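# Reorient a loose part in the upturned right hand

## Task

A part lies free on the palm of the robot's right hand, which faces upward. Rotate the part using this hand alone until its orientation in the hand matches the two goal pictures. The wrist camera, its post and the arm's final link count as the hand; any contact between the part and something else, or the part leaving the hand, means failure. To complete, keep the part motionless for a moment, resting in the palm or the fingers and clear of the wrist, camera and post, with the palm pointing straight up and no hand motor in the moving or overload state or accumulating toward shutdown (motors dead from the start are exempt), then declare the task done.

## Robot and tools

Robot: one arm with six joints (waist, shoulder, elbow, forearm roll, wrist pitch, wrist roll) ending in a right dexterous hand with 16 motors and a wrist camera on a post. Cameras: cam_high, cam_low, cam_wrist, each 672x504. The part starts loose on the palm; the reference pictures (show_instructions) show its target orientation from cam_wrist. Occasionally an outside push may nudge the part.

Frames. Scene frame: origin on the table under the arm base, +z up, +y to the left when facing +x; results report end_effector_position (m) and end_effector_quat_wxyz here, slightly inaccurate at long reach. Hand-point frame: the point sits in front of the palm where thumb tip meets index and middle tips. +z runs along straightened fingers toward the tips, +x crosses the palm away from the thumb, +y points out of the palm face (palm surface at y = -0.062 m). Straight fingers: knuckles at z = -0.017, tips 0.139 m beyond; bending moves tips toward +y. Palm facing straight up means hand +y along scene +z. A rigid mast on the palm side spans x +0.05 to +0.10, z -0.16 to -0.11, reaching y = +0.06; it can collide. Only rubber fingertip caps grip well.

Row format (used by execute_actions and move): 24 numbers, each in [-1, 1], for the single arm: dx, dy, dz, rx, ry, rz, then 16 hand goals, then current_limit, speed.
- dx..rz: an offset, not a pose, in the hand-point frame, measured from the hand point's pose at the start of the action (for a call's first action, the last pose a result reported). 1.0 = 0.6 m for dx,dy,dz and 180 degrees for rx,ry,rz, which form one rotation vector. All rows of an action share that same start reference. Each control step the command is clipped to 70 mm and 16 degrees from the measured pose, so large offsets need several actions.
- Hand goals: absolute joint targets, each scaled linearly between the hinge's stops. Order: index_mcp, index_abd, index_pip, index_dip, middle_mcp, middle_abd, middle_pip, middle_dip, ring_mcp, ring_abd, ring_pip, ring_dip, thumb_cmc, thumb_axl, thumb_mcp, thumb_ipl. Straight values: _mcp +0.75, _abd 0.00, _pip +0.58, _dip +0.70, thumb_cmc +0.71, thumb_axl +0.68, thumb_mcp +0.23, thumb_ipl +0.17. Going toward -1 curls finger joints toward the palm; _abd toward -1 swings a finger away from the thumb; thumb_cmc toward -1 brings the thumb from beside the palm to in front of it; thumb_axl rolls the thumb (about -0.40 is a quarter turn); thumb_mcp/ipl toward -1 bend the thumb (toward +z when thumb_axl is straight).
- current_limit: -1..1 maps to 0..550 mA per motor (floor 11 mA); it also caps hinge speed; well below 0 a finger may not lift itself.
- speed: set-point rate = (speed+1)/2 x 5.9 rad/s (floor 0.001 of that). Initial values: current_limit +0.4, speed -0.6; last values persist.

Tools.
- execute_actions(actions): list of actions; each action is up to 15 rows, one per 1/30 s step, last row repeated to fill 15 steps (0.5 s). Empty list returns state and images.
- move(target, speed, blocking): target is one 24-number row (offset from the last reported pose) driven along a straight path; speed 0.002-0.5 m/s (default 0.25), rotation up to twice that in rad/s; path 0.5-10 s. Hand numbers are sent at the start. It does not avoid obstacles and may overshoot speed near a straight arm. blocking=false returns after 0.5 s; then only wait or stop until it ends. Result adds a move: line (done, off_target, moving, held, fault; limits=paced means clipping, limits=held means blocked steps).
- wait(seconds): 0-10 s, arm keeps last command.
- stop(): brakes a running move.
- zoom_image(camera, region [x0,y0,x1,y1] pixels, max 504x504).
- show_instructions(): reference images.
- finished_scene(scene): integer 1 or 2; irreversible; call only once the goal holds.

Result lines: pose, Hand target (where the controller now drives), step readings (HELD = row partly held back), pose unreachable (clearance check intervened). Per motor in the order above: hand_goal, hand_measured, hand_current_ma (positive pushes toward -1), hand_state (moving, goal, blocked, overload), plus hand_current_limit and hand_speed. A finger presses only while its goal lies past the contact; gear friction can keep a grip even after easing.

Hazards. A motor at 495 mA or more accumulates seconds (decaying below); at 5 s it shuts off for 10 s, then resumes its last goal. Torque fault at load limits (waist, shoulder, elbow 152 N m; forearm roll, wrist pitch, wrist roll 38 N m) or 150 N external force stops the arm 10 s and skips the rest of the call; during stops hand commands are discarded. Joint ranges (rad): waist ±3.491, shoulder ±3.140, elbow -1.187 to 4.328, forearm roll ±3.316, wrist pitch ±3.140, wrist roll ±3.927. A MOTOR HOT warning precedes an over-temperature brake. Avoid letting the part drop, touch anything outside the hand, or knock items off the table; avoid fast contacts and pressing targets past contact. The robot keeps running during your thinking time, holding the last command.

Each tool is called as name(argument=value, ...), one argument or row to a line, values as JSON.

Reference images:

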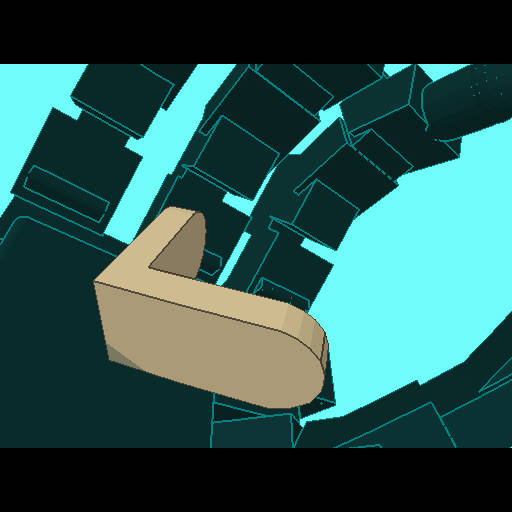

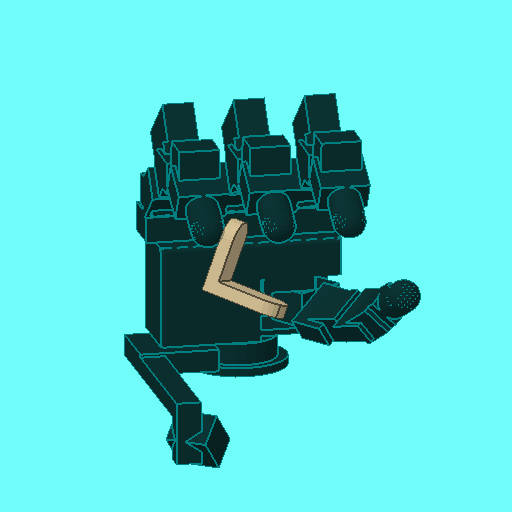

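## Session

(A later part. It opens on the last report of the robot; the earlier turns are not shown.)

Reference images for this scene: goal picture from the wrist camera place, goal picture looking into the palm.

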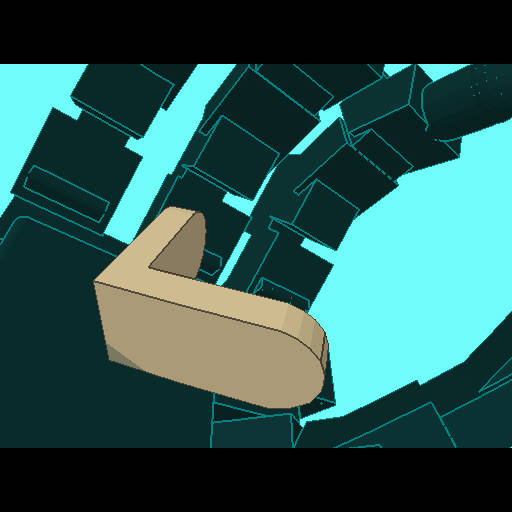

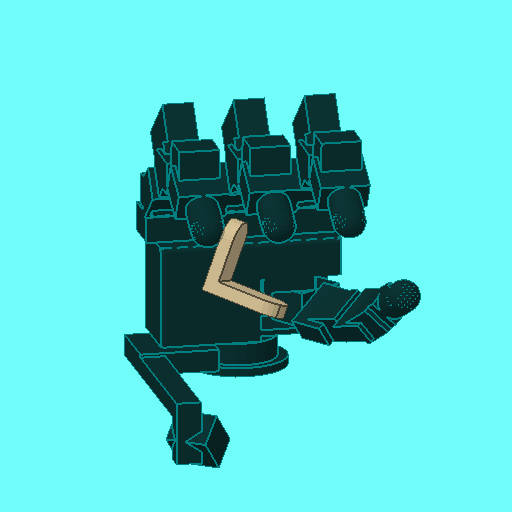

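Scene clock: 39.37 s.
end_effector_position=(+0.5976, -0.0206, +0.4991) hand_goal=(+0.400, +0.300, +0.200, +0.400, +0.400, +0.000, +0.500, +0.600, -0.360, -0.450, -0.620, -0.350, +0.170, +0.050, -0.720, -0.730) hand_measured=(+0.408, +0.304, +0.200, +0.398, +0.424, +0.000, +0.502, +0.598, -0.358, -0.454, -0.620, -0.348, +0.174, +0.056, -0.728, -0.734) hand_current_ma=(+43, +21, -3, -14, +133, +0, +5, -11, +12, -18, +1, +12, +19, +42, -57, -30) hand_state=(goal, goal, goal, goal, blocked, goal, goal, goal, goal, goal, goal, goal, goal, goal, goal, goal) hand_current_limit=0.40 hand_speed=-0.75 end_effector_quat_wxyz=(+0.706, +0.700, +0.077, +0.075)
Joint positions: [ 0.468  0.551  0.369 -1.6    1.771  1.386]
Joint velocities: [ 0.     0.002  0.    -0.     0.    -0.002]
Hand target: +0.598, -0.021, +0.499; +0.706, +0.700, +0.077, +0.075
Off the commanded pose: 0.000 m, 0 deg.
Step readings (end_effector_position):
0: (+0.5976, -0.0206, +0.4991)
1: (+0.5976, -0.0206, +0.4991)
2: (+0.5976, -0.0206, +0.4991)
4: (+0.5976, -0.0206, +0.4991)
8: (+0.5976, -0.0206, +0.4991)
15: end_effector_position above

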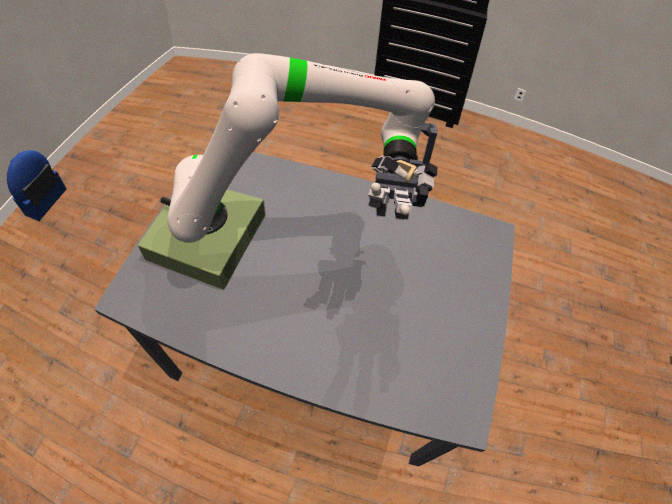

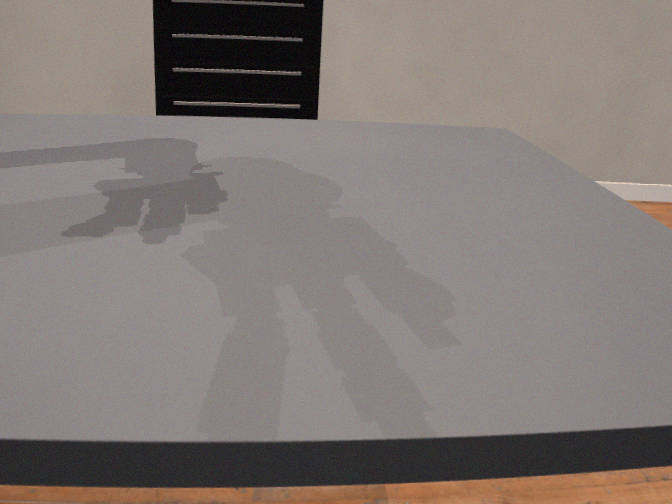

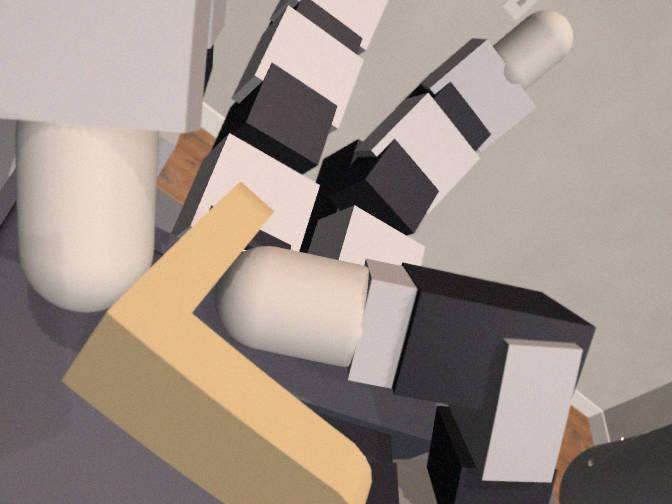

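execute_actions(
  actions=[
    [[0,0,0,0,0,0, 0.4,0.3,0.2,0.4, 0.4,0,0.5,0.6, -0.36,-0.2,-0.62,-0.35, 0.28,0.05,-0.72,-0.75, 0.4,-0.5],[0,0,0,0,0,0, 0.4,0.3,0.2,0.4, 0.4,0,0.5,0.6, -0.36,-0.2,-0.62,-0.35, 0.28,0.05,-0.72,-0.75, 0.4,-0.5],[0,0,0,0,0,0, 0.4,0.3,0.2,0.4, 0.4,0,0.5,0.6, -0.36,-0.2,-0.62,-0.35, 0.28,0.05,-0.72,-0.75, 0.4,-0.5],[0,0,0,0,0,0, 0.4,0.3,0.2,0.4, 0.4,0,0.5,0.6, -0.36,-0.2,-0.62,-0.35, 0.28,0.05,-0.72,-0.75, 0.4,-0.5],[0,0,0,0,0,0, 0.4,0.3,0.2,0.4, 0.4,0,0.5,0.6, -0.36,-0.2,-0.62,-0.35, 0.28,0.05,-0.72,-0.75, 0.4,-0.5],[0,0,0,0,0,0, 0.4,0.3,0.2,0.4, 0.4,0,0.5,0.6, -0.36,-0.2,-0.62,-0.35, 0.28,0.05,-0.72,-0.75, 0.4,-0.5],[0,0,0,0,0,0, 0.4,0.3,0.2,0.4, 0.4,0,0.5,0.6, -0.25,-0.2,-0.72,-0.43, 0.28,-0.05,-0.7,-0.77, 0.4,-0.5]],
    [[0,0,0,0,0,0, 0.4,0.3,0.2,0.4, 0.4,0,0.5,0.6, -0.27,-0.45,-0.72,-0.43, 0.28,-0.05,-0.7,-0.77, 0.4,-0.5]],
  ],
)

zoom_image(
  camera="cam_high",
  region=[360, 130, 450, 220],
)

Scene clock: 40.77 s.
end_effector_position=(+0.5976, -0.0206, +0.4991) hand_goal=(+0.400, +0.300, +0.200, +0.400, +0.400, +0.000, +0.500, +0.600, -0.270, -0.450, -0.720, -0.430, +0.280, -0.050, -0.700, -0.770) hand_measured=(+0.408, +0.304, +0.200, +0.398, +0.424, +0.000, +0.502, +0.598, -0.266, -0.448, -0.720, -0.428, +0.278, -0.044, -0.708, -0.770) hand_current_ma=(+43, +21, -3, -14, +133, +0, +5, -11, +20, +10, +0, +12, -9, +39, -56, +5) hand_state=(goal, goal, goal, goal, blocked, goal, goal, goal, goal, goal, goal, goal, goal, goal, goal, goal) hand_current_limit=0.40 hand_speed=-0.50 end_effector_quat_wxyz=(+0.706, +0.700, +0.077, +0.075)
Joint positions: [ 0.468  0.551  0.369 -1.6    1.771  1.386]
Joint velocities: [-0.    -0.001 -0.001 -0.002 -0.001  0.   ]
Hand target: +0.598, -0.021, +0.499; +0.706, +0.700, +0.077, +0.075
Off the commanded pose: 0.000 m, 0 deg.
Step readings (end_effector_position; steps 1 to 15: 1st action; 16 to 30: 2nd action):
0: (+0.5976, -0.0206, +0.4991)
1: (+0.5976, -0.0206, +0.4991)
2: (+0.5976, -0.0206, +0.4991)
4: (+0.5976, -0.0206, +0.4991)
8: (+0.5976, -0.0206, +0.4991)
15: (+0.5976, -0.0206, +0.4991)
16: (+0.5976, -0.0206, +0.4991)
17: (+0.5976, -0.0206, +0.4991)
19: (+0.5976, -0.0206, +0.4991)
23: (+0.5976, -0.0206, +0.4991)
30: end_effector_position above

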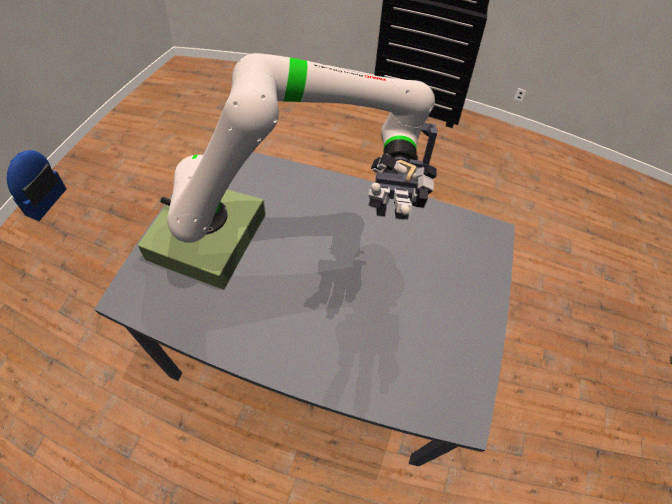

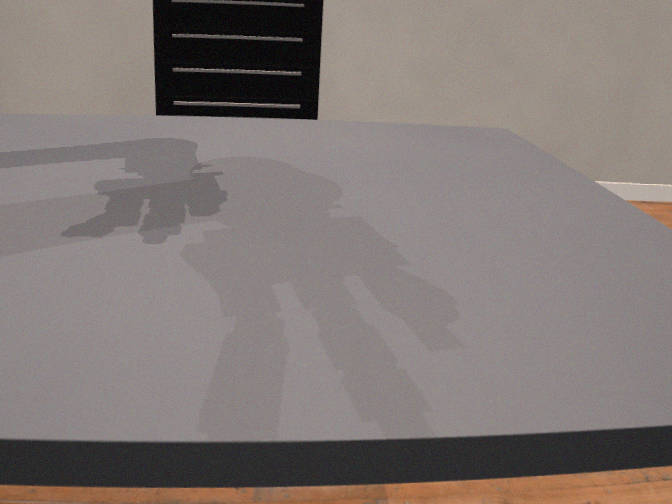

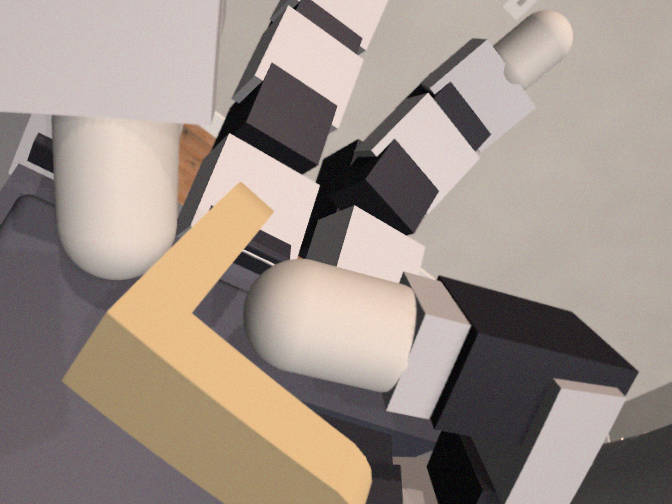

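Region (360, 130, 450, 220) of cam_high's 672x504 image, scaled by 5.600, with more detail than that image has.

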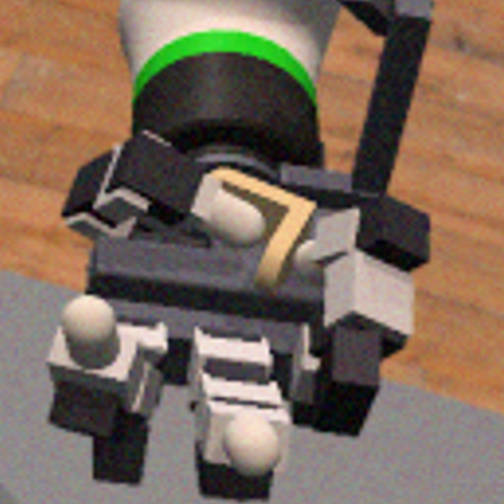

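Push thumb.

execute_actions(
  actions=[
    [[0,0,0,0,0,0, 0.4,0.3,0.2,0.4, 0.4,0,0.5,0.6, -0.3,-0.47,-0.73,-0.44, 0.1,-0.04,-0.7,-0.7, 0.4,-0.75]],
  ],
)

execute_actions(
  actions=[
    [[0,0,0,0,0,0, 0.4,0.3,0.2,0.4, 0.4,0,0.5,0.6, -0.3,-0.47,-0.73,-0.44, -0.04,-0.06,-0.68,-0.6, 0.4,-0.8]],
  ],
)

zoom_image(
  camera="cam_high",
  region=[360, 130, 450, 220],
)

Scene clock: 41.43 s.
end_effector_position=(+0.5976, -0.0206, +0.4991) hand_goal=(+0.400, +0.300, +0.200, +0.400, +0.400, +0.000, +0.500, +0.600, -0.300, -0.470, -0.730, -0.440, +0.100, -0.040, -0.700, -0.700) hand_measured=(+0.408, +0.304, +0.200, +0.398, +0.424, +0.000, +0.502, +0.598, -0.298, -0.466, -0.730, -0.438, +0.140, -0.040, -0.690, -0.700) hand_current_ma=(+43, +21, -3, -14, +133, +0, +5, -11, +12, +16, +2, +11, +208, +2, +66, +3) hand_state=(goal, goal, goal, goal, blocked, goal, goal, goal, goal, goal, goal, goal, blocked, goal, goal, goal) hand_current_limit=0.40 hand_speed=-0.75 end_effector_quat_wxyz=(+0.706, +0.700, +0.077, +0.075)
Joint positions: [ 0.468  0.551  0.369 -1.6    1.771  1.386]
Joint velocities: [-0.     0.001  0.001 -0.    -0.     0.   ]
Hand target: +0.598, -0.021, +0.499; +0.706, +0.700, +0.077, +0.075
Off the commanded pose: 0.000 m, 0 deg.
Step readings (end_effector_position):
0: (+0.5976, -0.0206, +0.4991)
1: (+0.5976, -0.0206, +0.4991)
2: (+0.5976, -0.0206, +0.4991)
4: (+0.5976, -0.0206, +0.4991)
8: (+0.5976, -0.0206, +0.4991)
15: end_effector_position above

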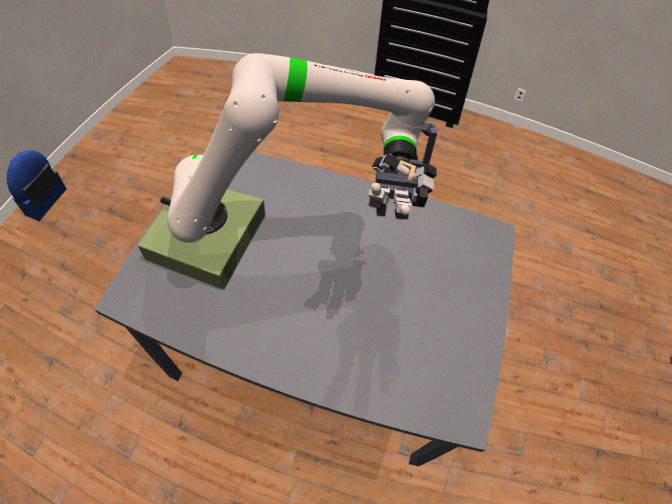

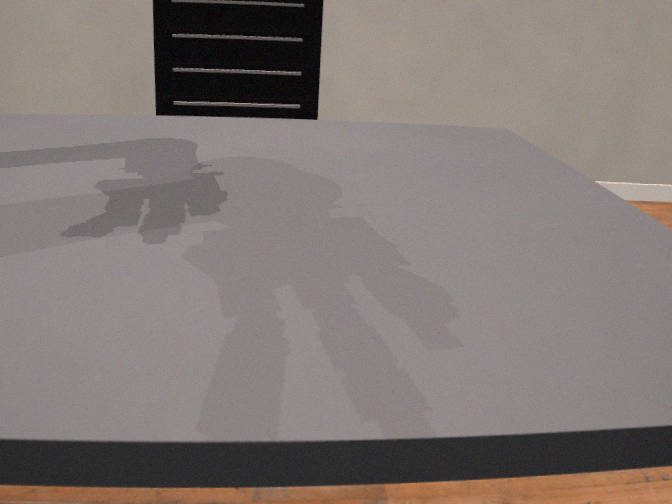

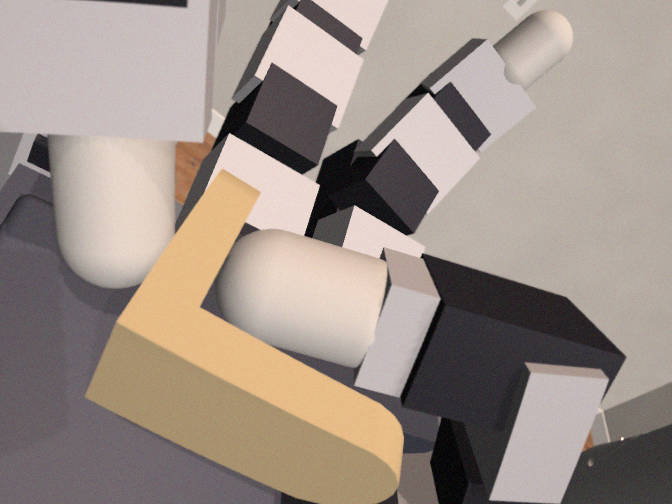

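Scene clock: 41.93 s.
end_effector_position=(+0.5976, -0.0206, +0.4991) hand_goal=(+0.400, +0.300, +0.200, +0.400, +0.400, +0.000, +0.500, +0.600, -0.300, -0.470, -0.730, -0.440, -0.040, -0.060, -0.680, -0.600) hand_measured=(+0.408, +0.304, +0.200, +0.398, +0.424, +0.000, +0.502, +0.598, -0.292, -0.456, -0.724, -0.450, +0.092, -0.054, -0.670, -0.654) hand_current_ma=(+43, +21, -3, -14, +133, +0, +5, -11, +48, +70, +28, -46, +385, +41, +70, -374) hand_state=(goal, goal, goal, goal, blocked, goal, goal, goal, goal, goal, goal, goal, blocked, goal, goal, blocked) hand_current_limit=0.40 hand_speed=-0.80 end_effector_quat_wxyz=(+0.706, +0.700, +0.077, +0.075)
Joint positions: [ 0.468  0.551  0.369 -1.6    1.771  1.386]
Joint velocities: [ 0.    -0.    -0.     0.     0.     0.001]
Hand target: +0.598, -0.021, +0.499; +0.706, +0.700, +0.077, +0.075
Off the commanded pose: 0.000 m, 0 deg.
Step readings (end_effector_position):
0: (+0.5976, -0.0206, +0.4991)
1: (+0.5976, -0.0206, +0.4991)
2: (+0.5976, -0.0206, +0.4991)
4: (+0.5976, -0.0206, +0.4991)
8: (+0.5976, -0.0206, +0.4991)
15: end_effector_position above

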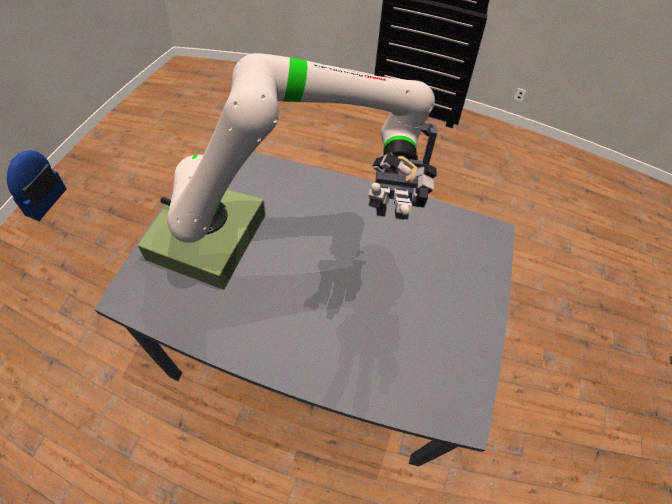

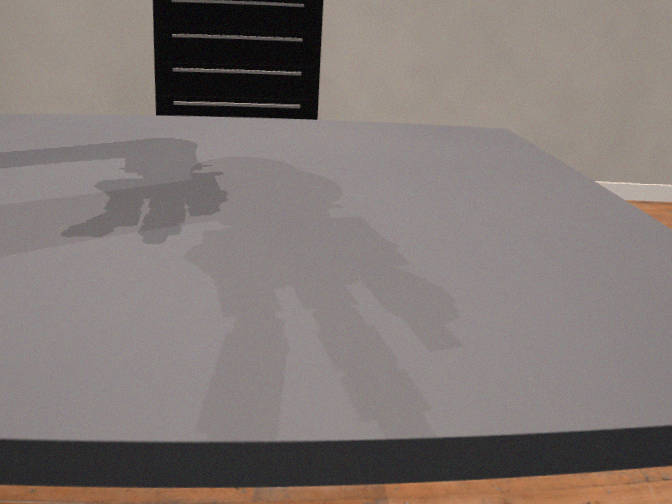

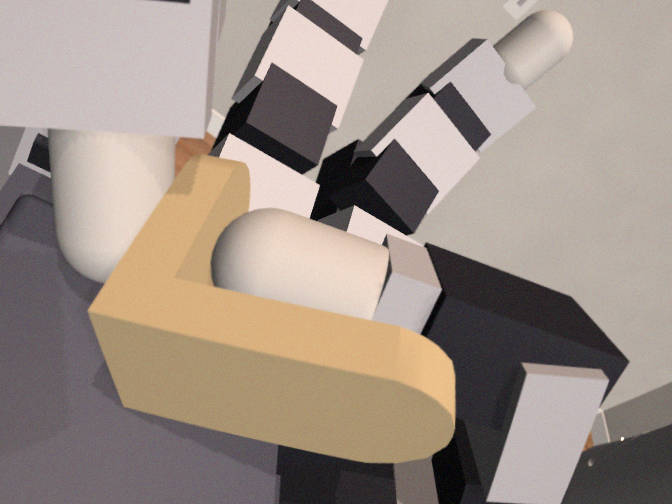

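Region (360, 130, 450, 220) of cam_high's 672x504 image, scaled by 5.600, with more detail than that image has.

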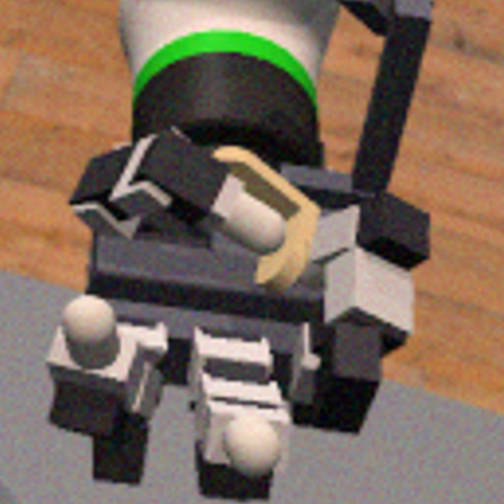

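execute_actions(
  actions=[
    [[0,0,0,0,0,0, 0.4,0.3,0.2,0.4, 0.4,0,0.5,0.6, -0.26,-0.47,-0.75,-0.46, 0.04,-0.11,-0.68,-0.62, 0.4,-0.85]],
  ],
)

zoom_image(
  camera="cam_wrist",
  region=[40, 100, 500, 504],
)

Scene clock: 44.13 s.
end_effector_position=(+0.5976, -0.0206, +0.4991) hand_goal=(+0.400, +0.300, +0.200, +0.400, +0.400, +0.000, +0.500, +0.600, -0.260, -0.470, -0.750, -0.460, +0.040, -0.110, -0.680, -0.620) hand_measured=(+0.408, +0.304, +0.200, +0.398, +0.424, +0.000, +0.502, +0.598, -0.266, -0.454, -0.742, -0.460, +0.086, -0.094, -0.664, -0.630) hand_current_ma=(+43, +21, -3, -14, +133, +0, +5, -11, -31, +75, +36, +4, +237, +101, +109, -70) hand_state=(goal, goal, goal, goal, blocked, goal, goal, goal, goal, goal, goal, goal, blocked, goal, goal, goal) hand_current_limit=0.40 hand_speed=-0.85 end_effector_quat_wxyz=(+0.706, +0.700, +0.077, +0.075)
Joint positions: [ 0.468  0.551  0.369 -1.6    1.771  1.386]
Joint velocities: [-0.    -0.001  0.    -0.001  0.    -0.001]
Hand target: +0.598, -0.021, +0.499; +0.706, +0.700, +0.077, +0.075
Off the commanded pose: 0.000 m, 0 deg.
Step readings (end_effector_position):
0: (+0.5976, -0.0206, +0.4991)
1: (+0.5976, -0.0206, +0.4991)
2: (+0.5976, -0.0206, +0.4991)
4: (+0.5976, -0.0206, +0.4991)
8: (+0.5976, -0.0206, +0.4991)
15: end_effector_position above

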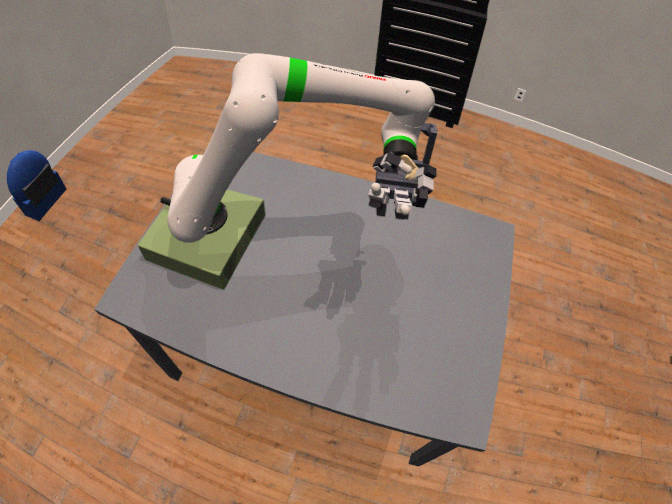

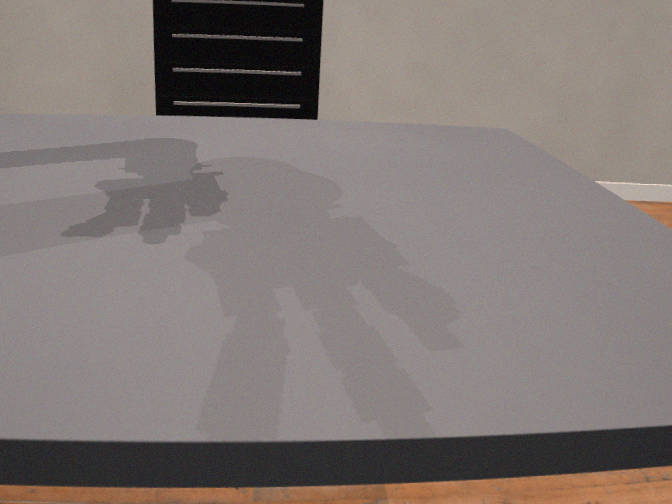

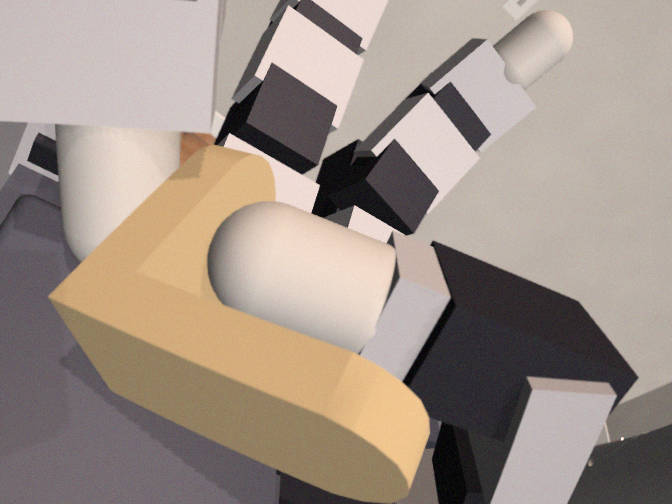

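Region (40, 100, 500, 504) of cam_wrist's 672x504 image, scaled by 1.096, with more detail than that image has; it fills the top 443 rows of this view, and the rest is white.

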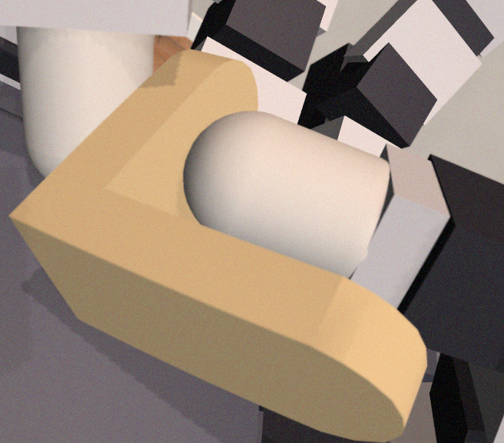

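execute_actions(
  actions=[
    [[0,0,0,0,0,0, 0.5,0.5,0.3,0.4, 0.3,0.4,-0.5,-0.36, -0.26,-0.47,-0.75,-0.46, 0.04,-0.11,-0.68,-0.62, 0.4,-0.2]],
    [[0,0,0,0,0,0, 0.5,0.5,0.3,0.4, 0.2,0.4,-0.5,-0.36, -0.26,-0.47,-0.75,-0.46, 0.04,-0.11,-0.68,-0.62, 0.4,-0.2]],
  ],
)

zoom_image(
  camera="cam_high",
  region=[360, 130, 450, 220],
)

Scene clock: 45.43 s.
end_effector_position=(+0.5976, -0.0206, +0.4991) hand_goal=(+0.500, +0.500, +0.300, +0.400, +0.200, +0.400, -0.500, -0.360, -0.260, -0.470, -0.750, -0.460, +0.040, -0.110, -0.680, -0.620) hand_measured=(+0.508, +0.498, +0.300, +0.398, +0.218, +0.398, -0.486, -0.356, -0.266, -0.454, -0.744, -0.460, +0.086, -0.094, -0.664, -0.630) hand_current_ma=(+46, -11, +0, -13, +89, -9, -22, +2, -31, +75, +35, +4, +236, +99, +108, -70) hand_state=(goal, goal, goal, goal, goal, goal, moving, moving, goal, goal, goal, goal, blocked, goal, goal, goal) hand_current_limit=0.40 hand_speed=-0.20 end_effector_quat_wxyz=(+0.706, +0.700, +0.077, +0.075)
Joint positions: [ 0.468  0.551  0.369 -1.6    1.771  1.386]
Joint velocities: [-0.     0.    -0.     0.001 -0.001 -0.   ]
Hand target: +0.598, -0.021, +0.499; +0.706, +0.700, +0.077, +0.075
Off the commanded pose: 0.000 m, 0 deg.
Step readings (end_effector_position; steps 1 to 15: 1st action; 16 to 30: 2nd action):
0: (+0.5976, -0.0206, +0.4991)
1: (+0.5976, -0.0206, +0.4991)
2: (+0.5976, -0.0206, +0.4991)
4: (+0.5976, -0.0206, +0.4991)
8: (+0.5976, -0.0206, +0.4991)
15: (+0.5976, -0.0206, +0.4991)
16: (+0.5976, -0.0206, +0.4991)
17: (+0.5976, -0.0206, +0.4991)
19: (+0.5976, -0.0206, +0.4991)
23: (+0.5976, -0.0206, +0.4991)
30: end_effector_position above

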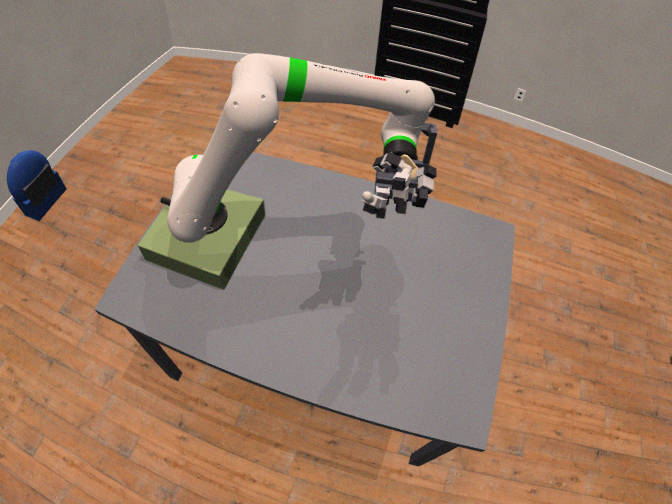

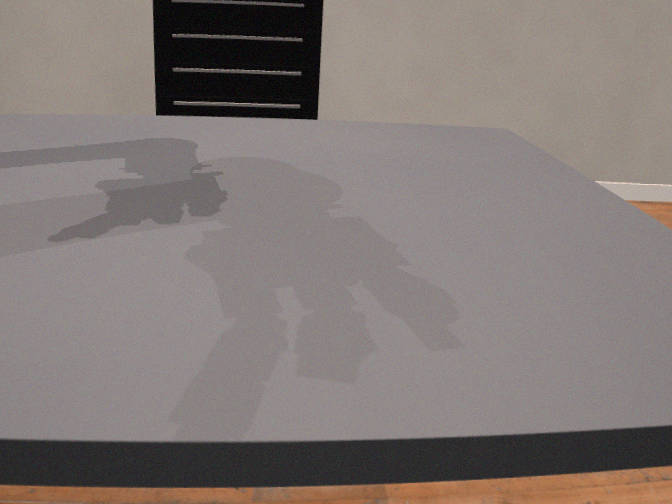

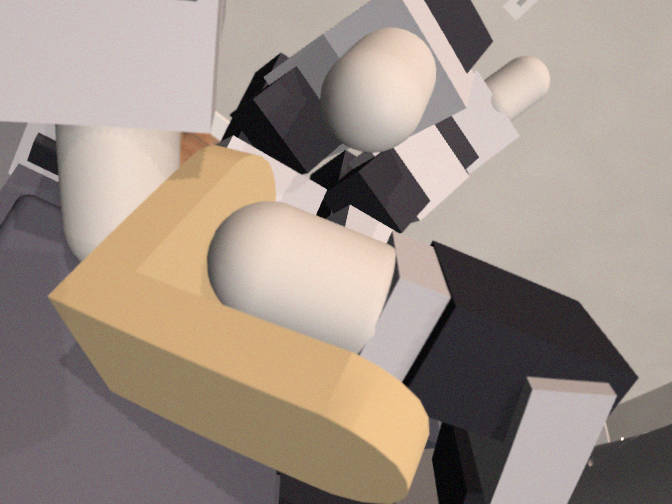

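Region (360, 130, 450, 220) of cam_high's 672x504 image, scaled by 5.600, with more detail than that image has.

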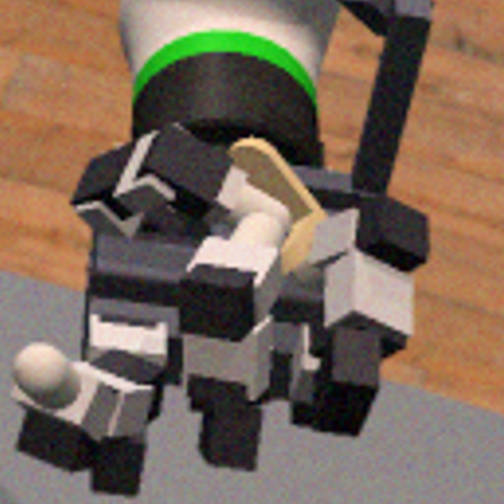

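execute_actions(
  actions=[
    [[0,0,0,0,0,0, 0.5,0.5,0.3,0.4, 0.2,0.55,-0.55,-0.4, -0.28,-0.47,-0.78,-0.46, 0.04,-0.06,-0.73,-0.64, 0.4,-0.85]],
  ],
)

Scene clock: 46.10 s.
end_effector_position=(+0.5976, -0.0206, +0.4991) hand_goal=(+0.500, +0.500, +0.300, +0.400, +0.200, +0.550, -0.550, -0.400, -0.280, -0.470, -0.780, -0.460, +0.040, -0.060, -0.730, -0.640) hand_measured=(+0.508, +0.498, +0.300, +0.398, +0.216, +0.548, -0.548, -0.398, -0.276, -0.454, -0.762, -0.460, +0.086, -0.074, -0.674, -0.638) hand_current_ma=(+46, -11, +0, -13, +89, -9, +8, +11, +27, +75, +96, +4, +236, -90, +374, +9) hand_state=(goal, goal, goal, goal, goal, moving, goal, goal, goal, goal, goal, goal, blocked, goal, blocked, goal) hand_current_limit=0.40 hand_speed=-0.85 end_effector_quat_wxyz=(+0.706, +0.700, +0.077, +0.075)
Joint positions: [ 0.468  0.551  0.369 -1.6    1.771  1.386]
Joint velocities: [-0.    -0.     0.     0.001  0.     0.   ]
Hand target: +0.598, -0.021, +0.499; +0.706, +0.700, +0.077, +0.075
Off the commanded pose: 0.000 m, 0 deg.
Step readings (end_effector_position):
0: (+0.5976, -0.0206, +0.4991)
1: (+0.5976, -0.0206, +0.4991)
2: (+0.5976, -0.0206, +0.4991)
4: (+0.5976, -0.0206, +0.4991)
8: (+0.5976, -0.0206, +0.4991)
15: end_effector_position above

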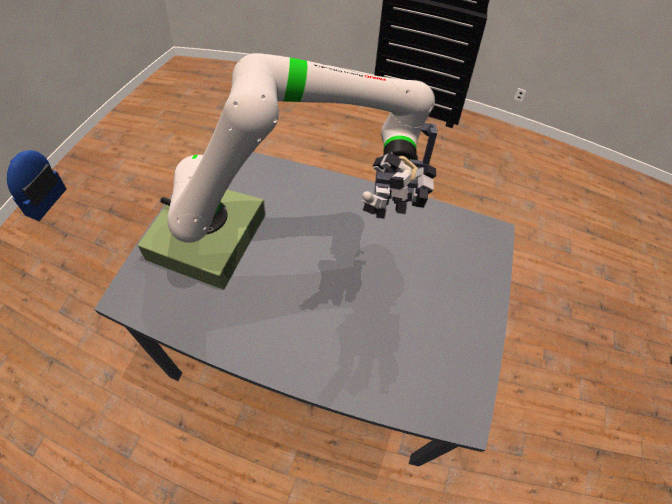

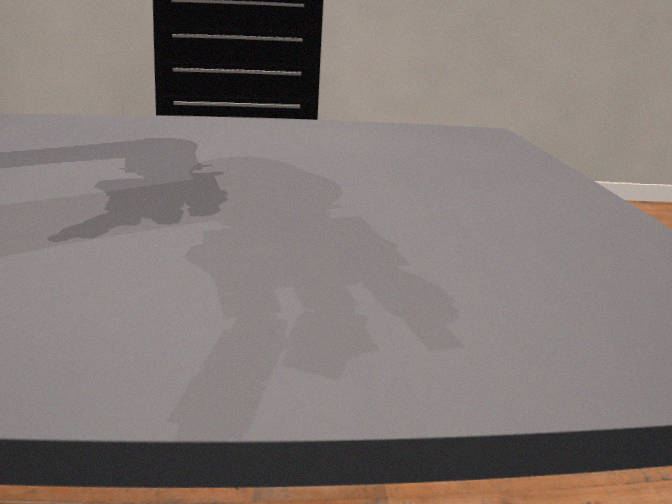

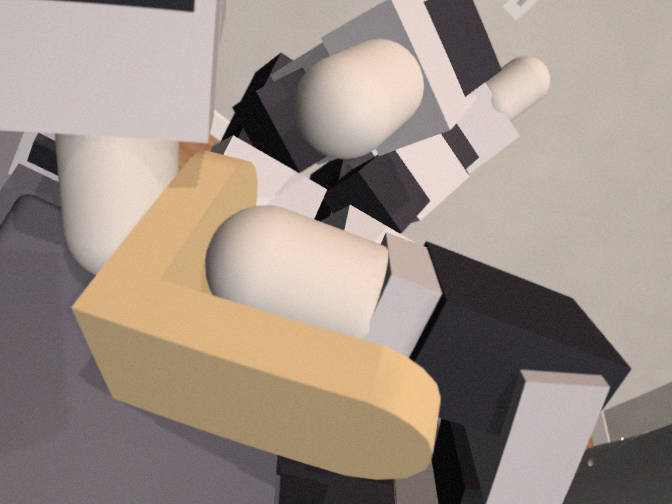

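execute_actions(
  actions=[
    [[0,0,0,0,0,0, 0.5,0.5,0.3,0.4, 0.2,0.55,-0.55,-0.4, -0.24,-0.47,-0.8,-0.5, 0.08,-0.05,-0.73,-0.68, 0.4,-0.85]],
  ],
)

Scene clock: 46.80 s.
end_effector_position=(+0.5976, -0.0206, +0.4991) hand_goal=(+0.500, +0.500, +0.300, +0.400, +0.200, +0.550, -0.550, -0.400, -0.240, -0.470, -0.800, -0.500, +0.080, -0.050, -0.730, -0.680) hand_measured=(+0.508, +0.498, +0.300, +0.398, +0.216, +0.548, -0.548, -0.398, -0.252, -0.454, -0.774, -0.476, +0.108, -0.054, -0.680, -0.660) hand_current_ma=(+46, -11, +0, -13, +89, -10, +8, +11, -69, +75, +133, +125, +148, -23, +336, +134) hand_state=(goal, goal, goal, goal, goal, goal, goal, goal, goal, goal, blocked, blocked, blocked, goal, blocked, goal) hand_current_limit=0.40 hand_speed=-0.85 end_effector_quat_wxyz=(+0.706, +0.700, +0.077, +0.075)
Joint positions: [ 0.468  0.551  0.369 -1.6    1.771  1.386]
Joint velocities: [-0.001  0.    -0.001  0.    -0.001  0.   ]
Hand target: +0.598, -0.021, +0.499; +0.706, +0.700, +0.077, +0.075
Off the commanded pose: 0.000 m, 0 deg.
Step readings (end_effector_position):
0: (+0.5976, -0.0206, +0.4991)
1: (+0.5976, -0.0206, +0.4991)
2: (+0.5976, -0.0206, +0.4991)
4: (+0.5976, -0.0206, +0.4991)
8: (+0.5976, -0.0206, +0.4991)
15: end_effector_position above

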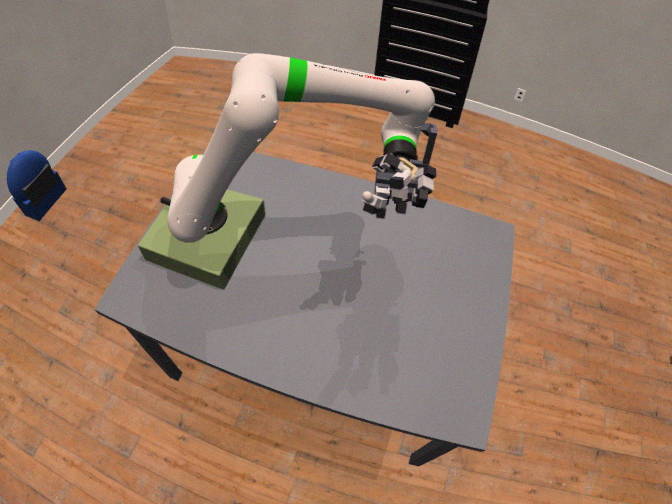

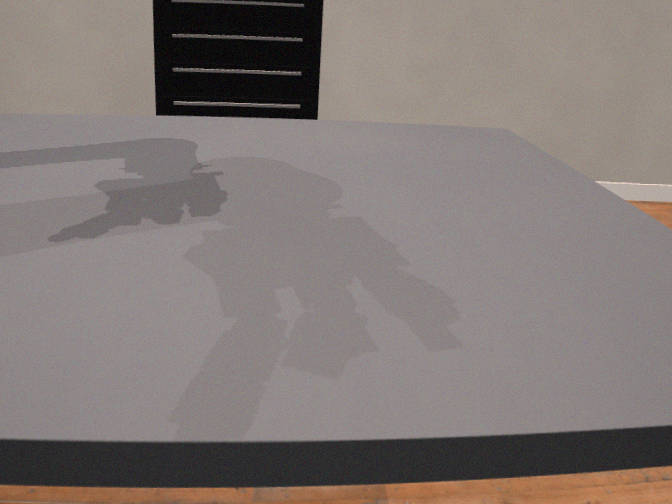

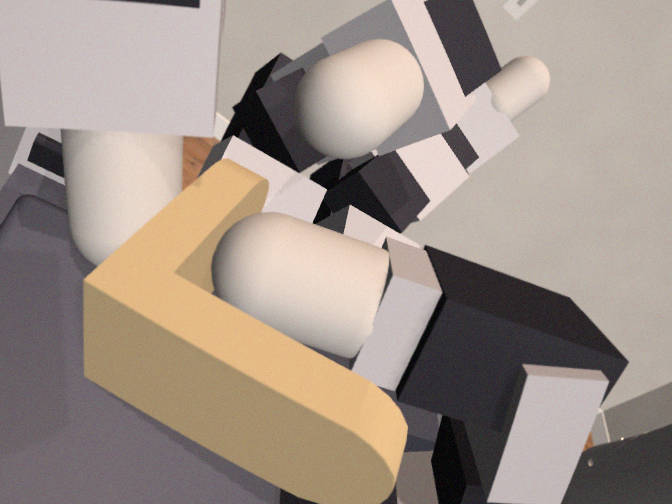

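execute_actions(
  actions=[
    [[0,0,0,0,0,0, 0.5,0.5,0.3,0.4, 0.2,0.55,-0.55,-0.4, -0.28,-0.49,-0.79,-0.49, 0.03,-0.04,-0.69,-0.635, 0.4,-0.88]],
  ],
)

Scene clock: 47.43 s.
end_effector_position=(+0.5976, -0.0206, +0.4991) hand_goal=(+0.500, +0.500, +0.300, +0.400, +0.200, +0.550, -0.550, -0.400, -0.280, -0.490, -0.790, -0.490, +0.030, -0.040, -0.690, -0.634) hand_measured=(+0.508, +0.498, +0.300, +0.398, +0.216, +0.548, -0.548, -0.398, -0.260, -0.458, -0.774, -0.478, +0.092, -0.050, -0.674, -0.638) hand_current_ma=(+46, -11, +0, -13, +89, -10, +8, +11, +116, +151, +88, +65, +322, -62, +106, -22) hand_state=(goal, goal, goal, goal, goal, goal, goal, goal, blocked, blocked, goal, goal, blocked, goal, goal, goal) hand_current_limit=0.40 hand_speed=-0.88 end_effector_quat_wxyz=(+0.706, +0.700, +0.077, +0.075)
Joint positions: [ 0.468  0.551  0.369 -1.6    1.771  1.386]
Joint velocities: [ 0.    -0.    -0.001  0.002 -0.    -0.002]
Hand target: +0.598, -0.021, +0.499; +0.706, +0.700, +0.077, +0.075
Off the commanded pose: 0.000 m, 0 deg.
Step readings (end_effector_position):
0: (+0.5976, -0.0206, +0.4991)
1: (+0.5976, -0.0206, +0.4991)
2: (+0.5976, -0.0206, +0.4991)
4: (+0.5976, -0.0206, +0.4991)
8: (+0.5976, -0.0206, +0.4991)
15: end_effector_position above

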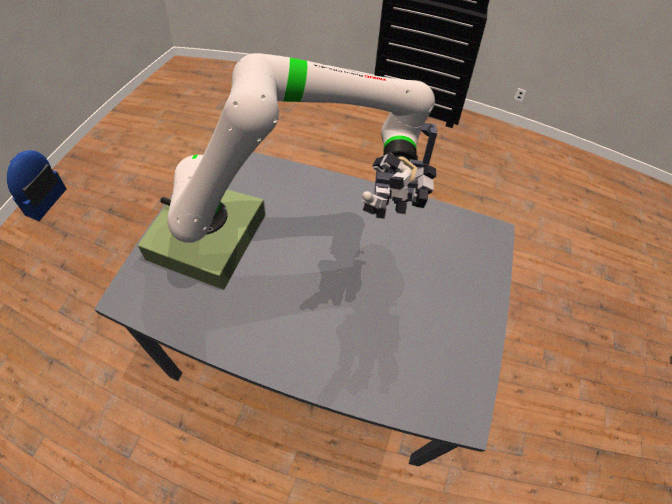

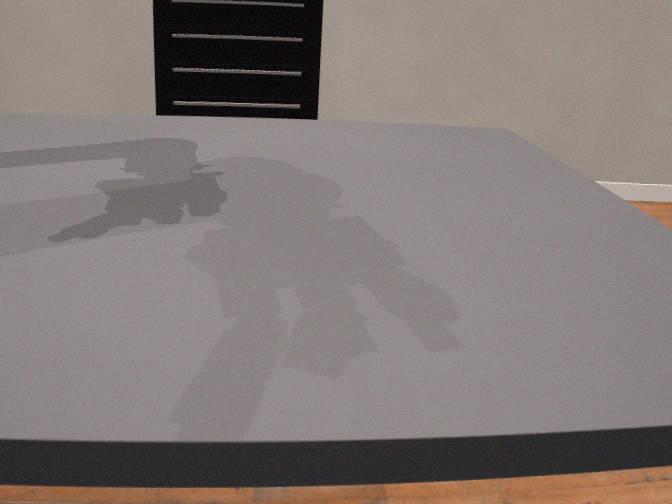

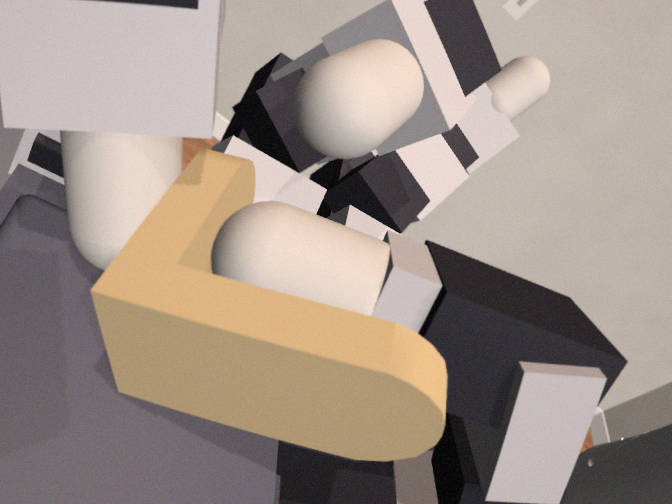

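execute_actions(
  actions=[
    [[0,0,0,0,0,0, 0.5,0.5,0.3,0.4, 0.2,0.55,-0.55,-0.4, -0.22,-0.49,-0.81,-0.51, 0.05,-0.04,-0.69,-0.635, 0.4,-0.88]],
  ],
)

Scene clock: 48.17 s.
end_effector_position=(+0.5976, -0.0206, +0.4991) hand_goal=(+0.500, +0.500, +0.300, +0.400, +0.200, +0.550, -0.550, -0.400, -0.220, -0.490, -0.810, -0.510, +0.050, -0.040, -0.690, -0.634) hand_measured=(+0.508, +0.498, +0.300, +0.398, +0.216, +0.548, -0.548, -0.398, -0.226, -0.462, -0.790, -0.494, +0.092, -0.042, -0.674, -0.634) hand_current_ma=(+46, -11, +0, -13, +89, -10, +8, +11, -38, +136, +110, +83, +219, -10, +107, +5) hand_state=(goal, goal, goal, goal, goal, goal, goal, goal, goal, blocked, blocked, goal, blocked, goal, goal, goal) hand_current_limit=0.40 hand_speed=-0.88 end_effector_quat_wxyz=(+0.706, +0.700, +0.077, +0.075)
Joint positions: [ 0.468  0.551  0.369 -1.6    1.771  1.386]
Joint velocities: [ 0.     0.    -0.001  0.001 -0.001  0.001]
Hand target: +0.598, -0.021, +0.499; +0.706, +0.700, +0.077, +0.075
Off the commanded pose: 0.000 m, 0 deg.
Step readings (end_effector_position):
0: (+0.5976, -0.0206, +0.4991)
1: (+0.5976, -0.0206, +0.4991)
2: (+0.5976, -0.0206, +0.4991)
4: (+0.5976, -0.0206, +0.4991)
8: (+0.5976, -0.0206, +0.4991)
15: end_effector_position above

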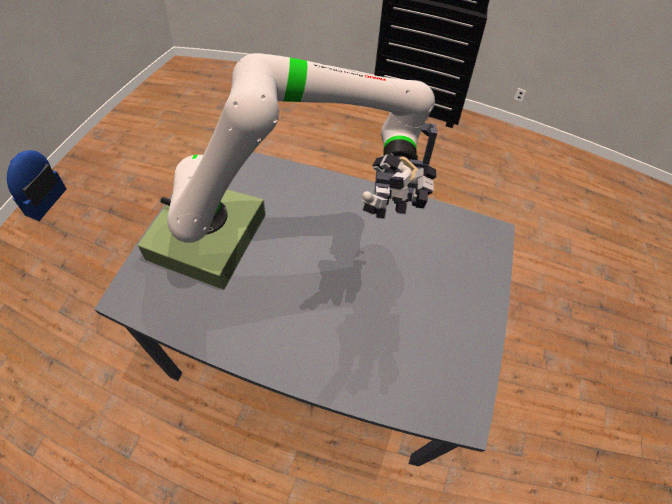

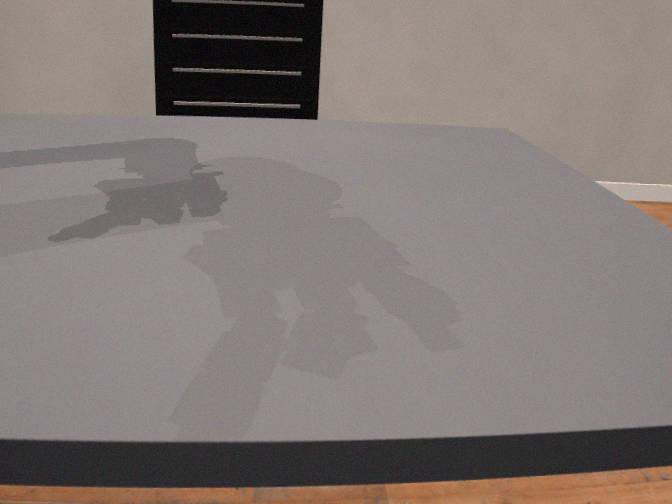

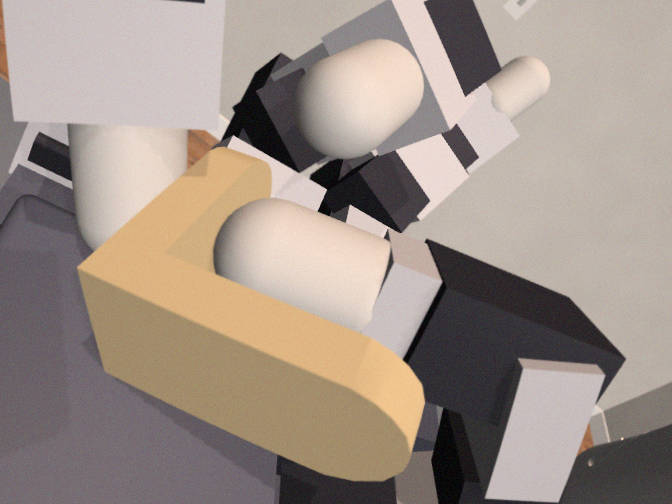

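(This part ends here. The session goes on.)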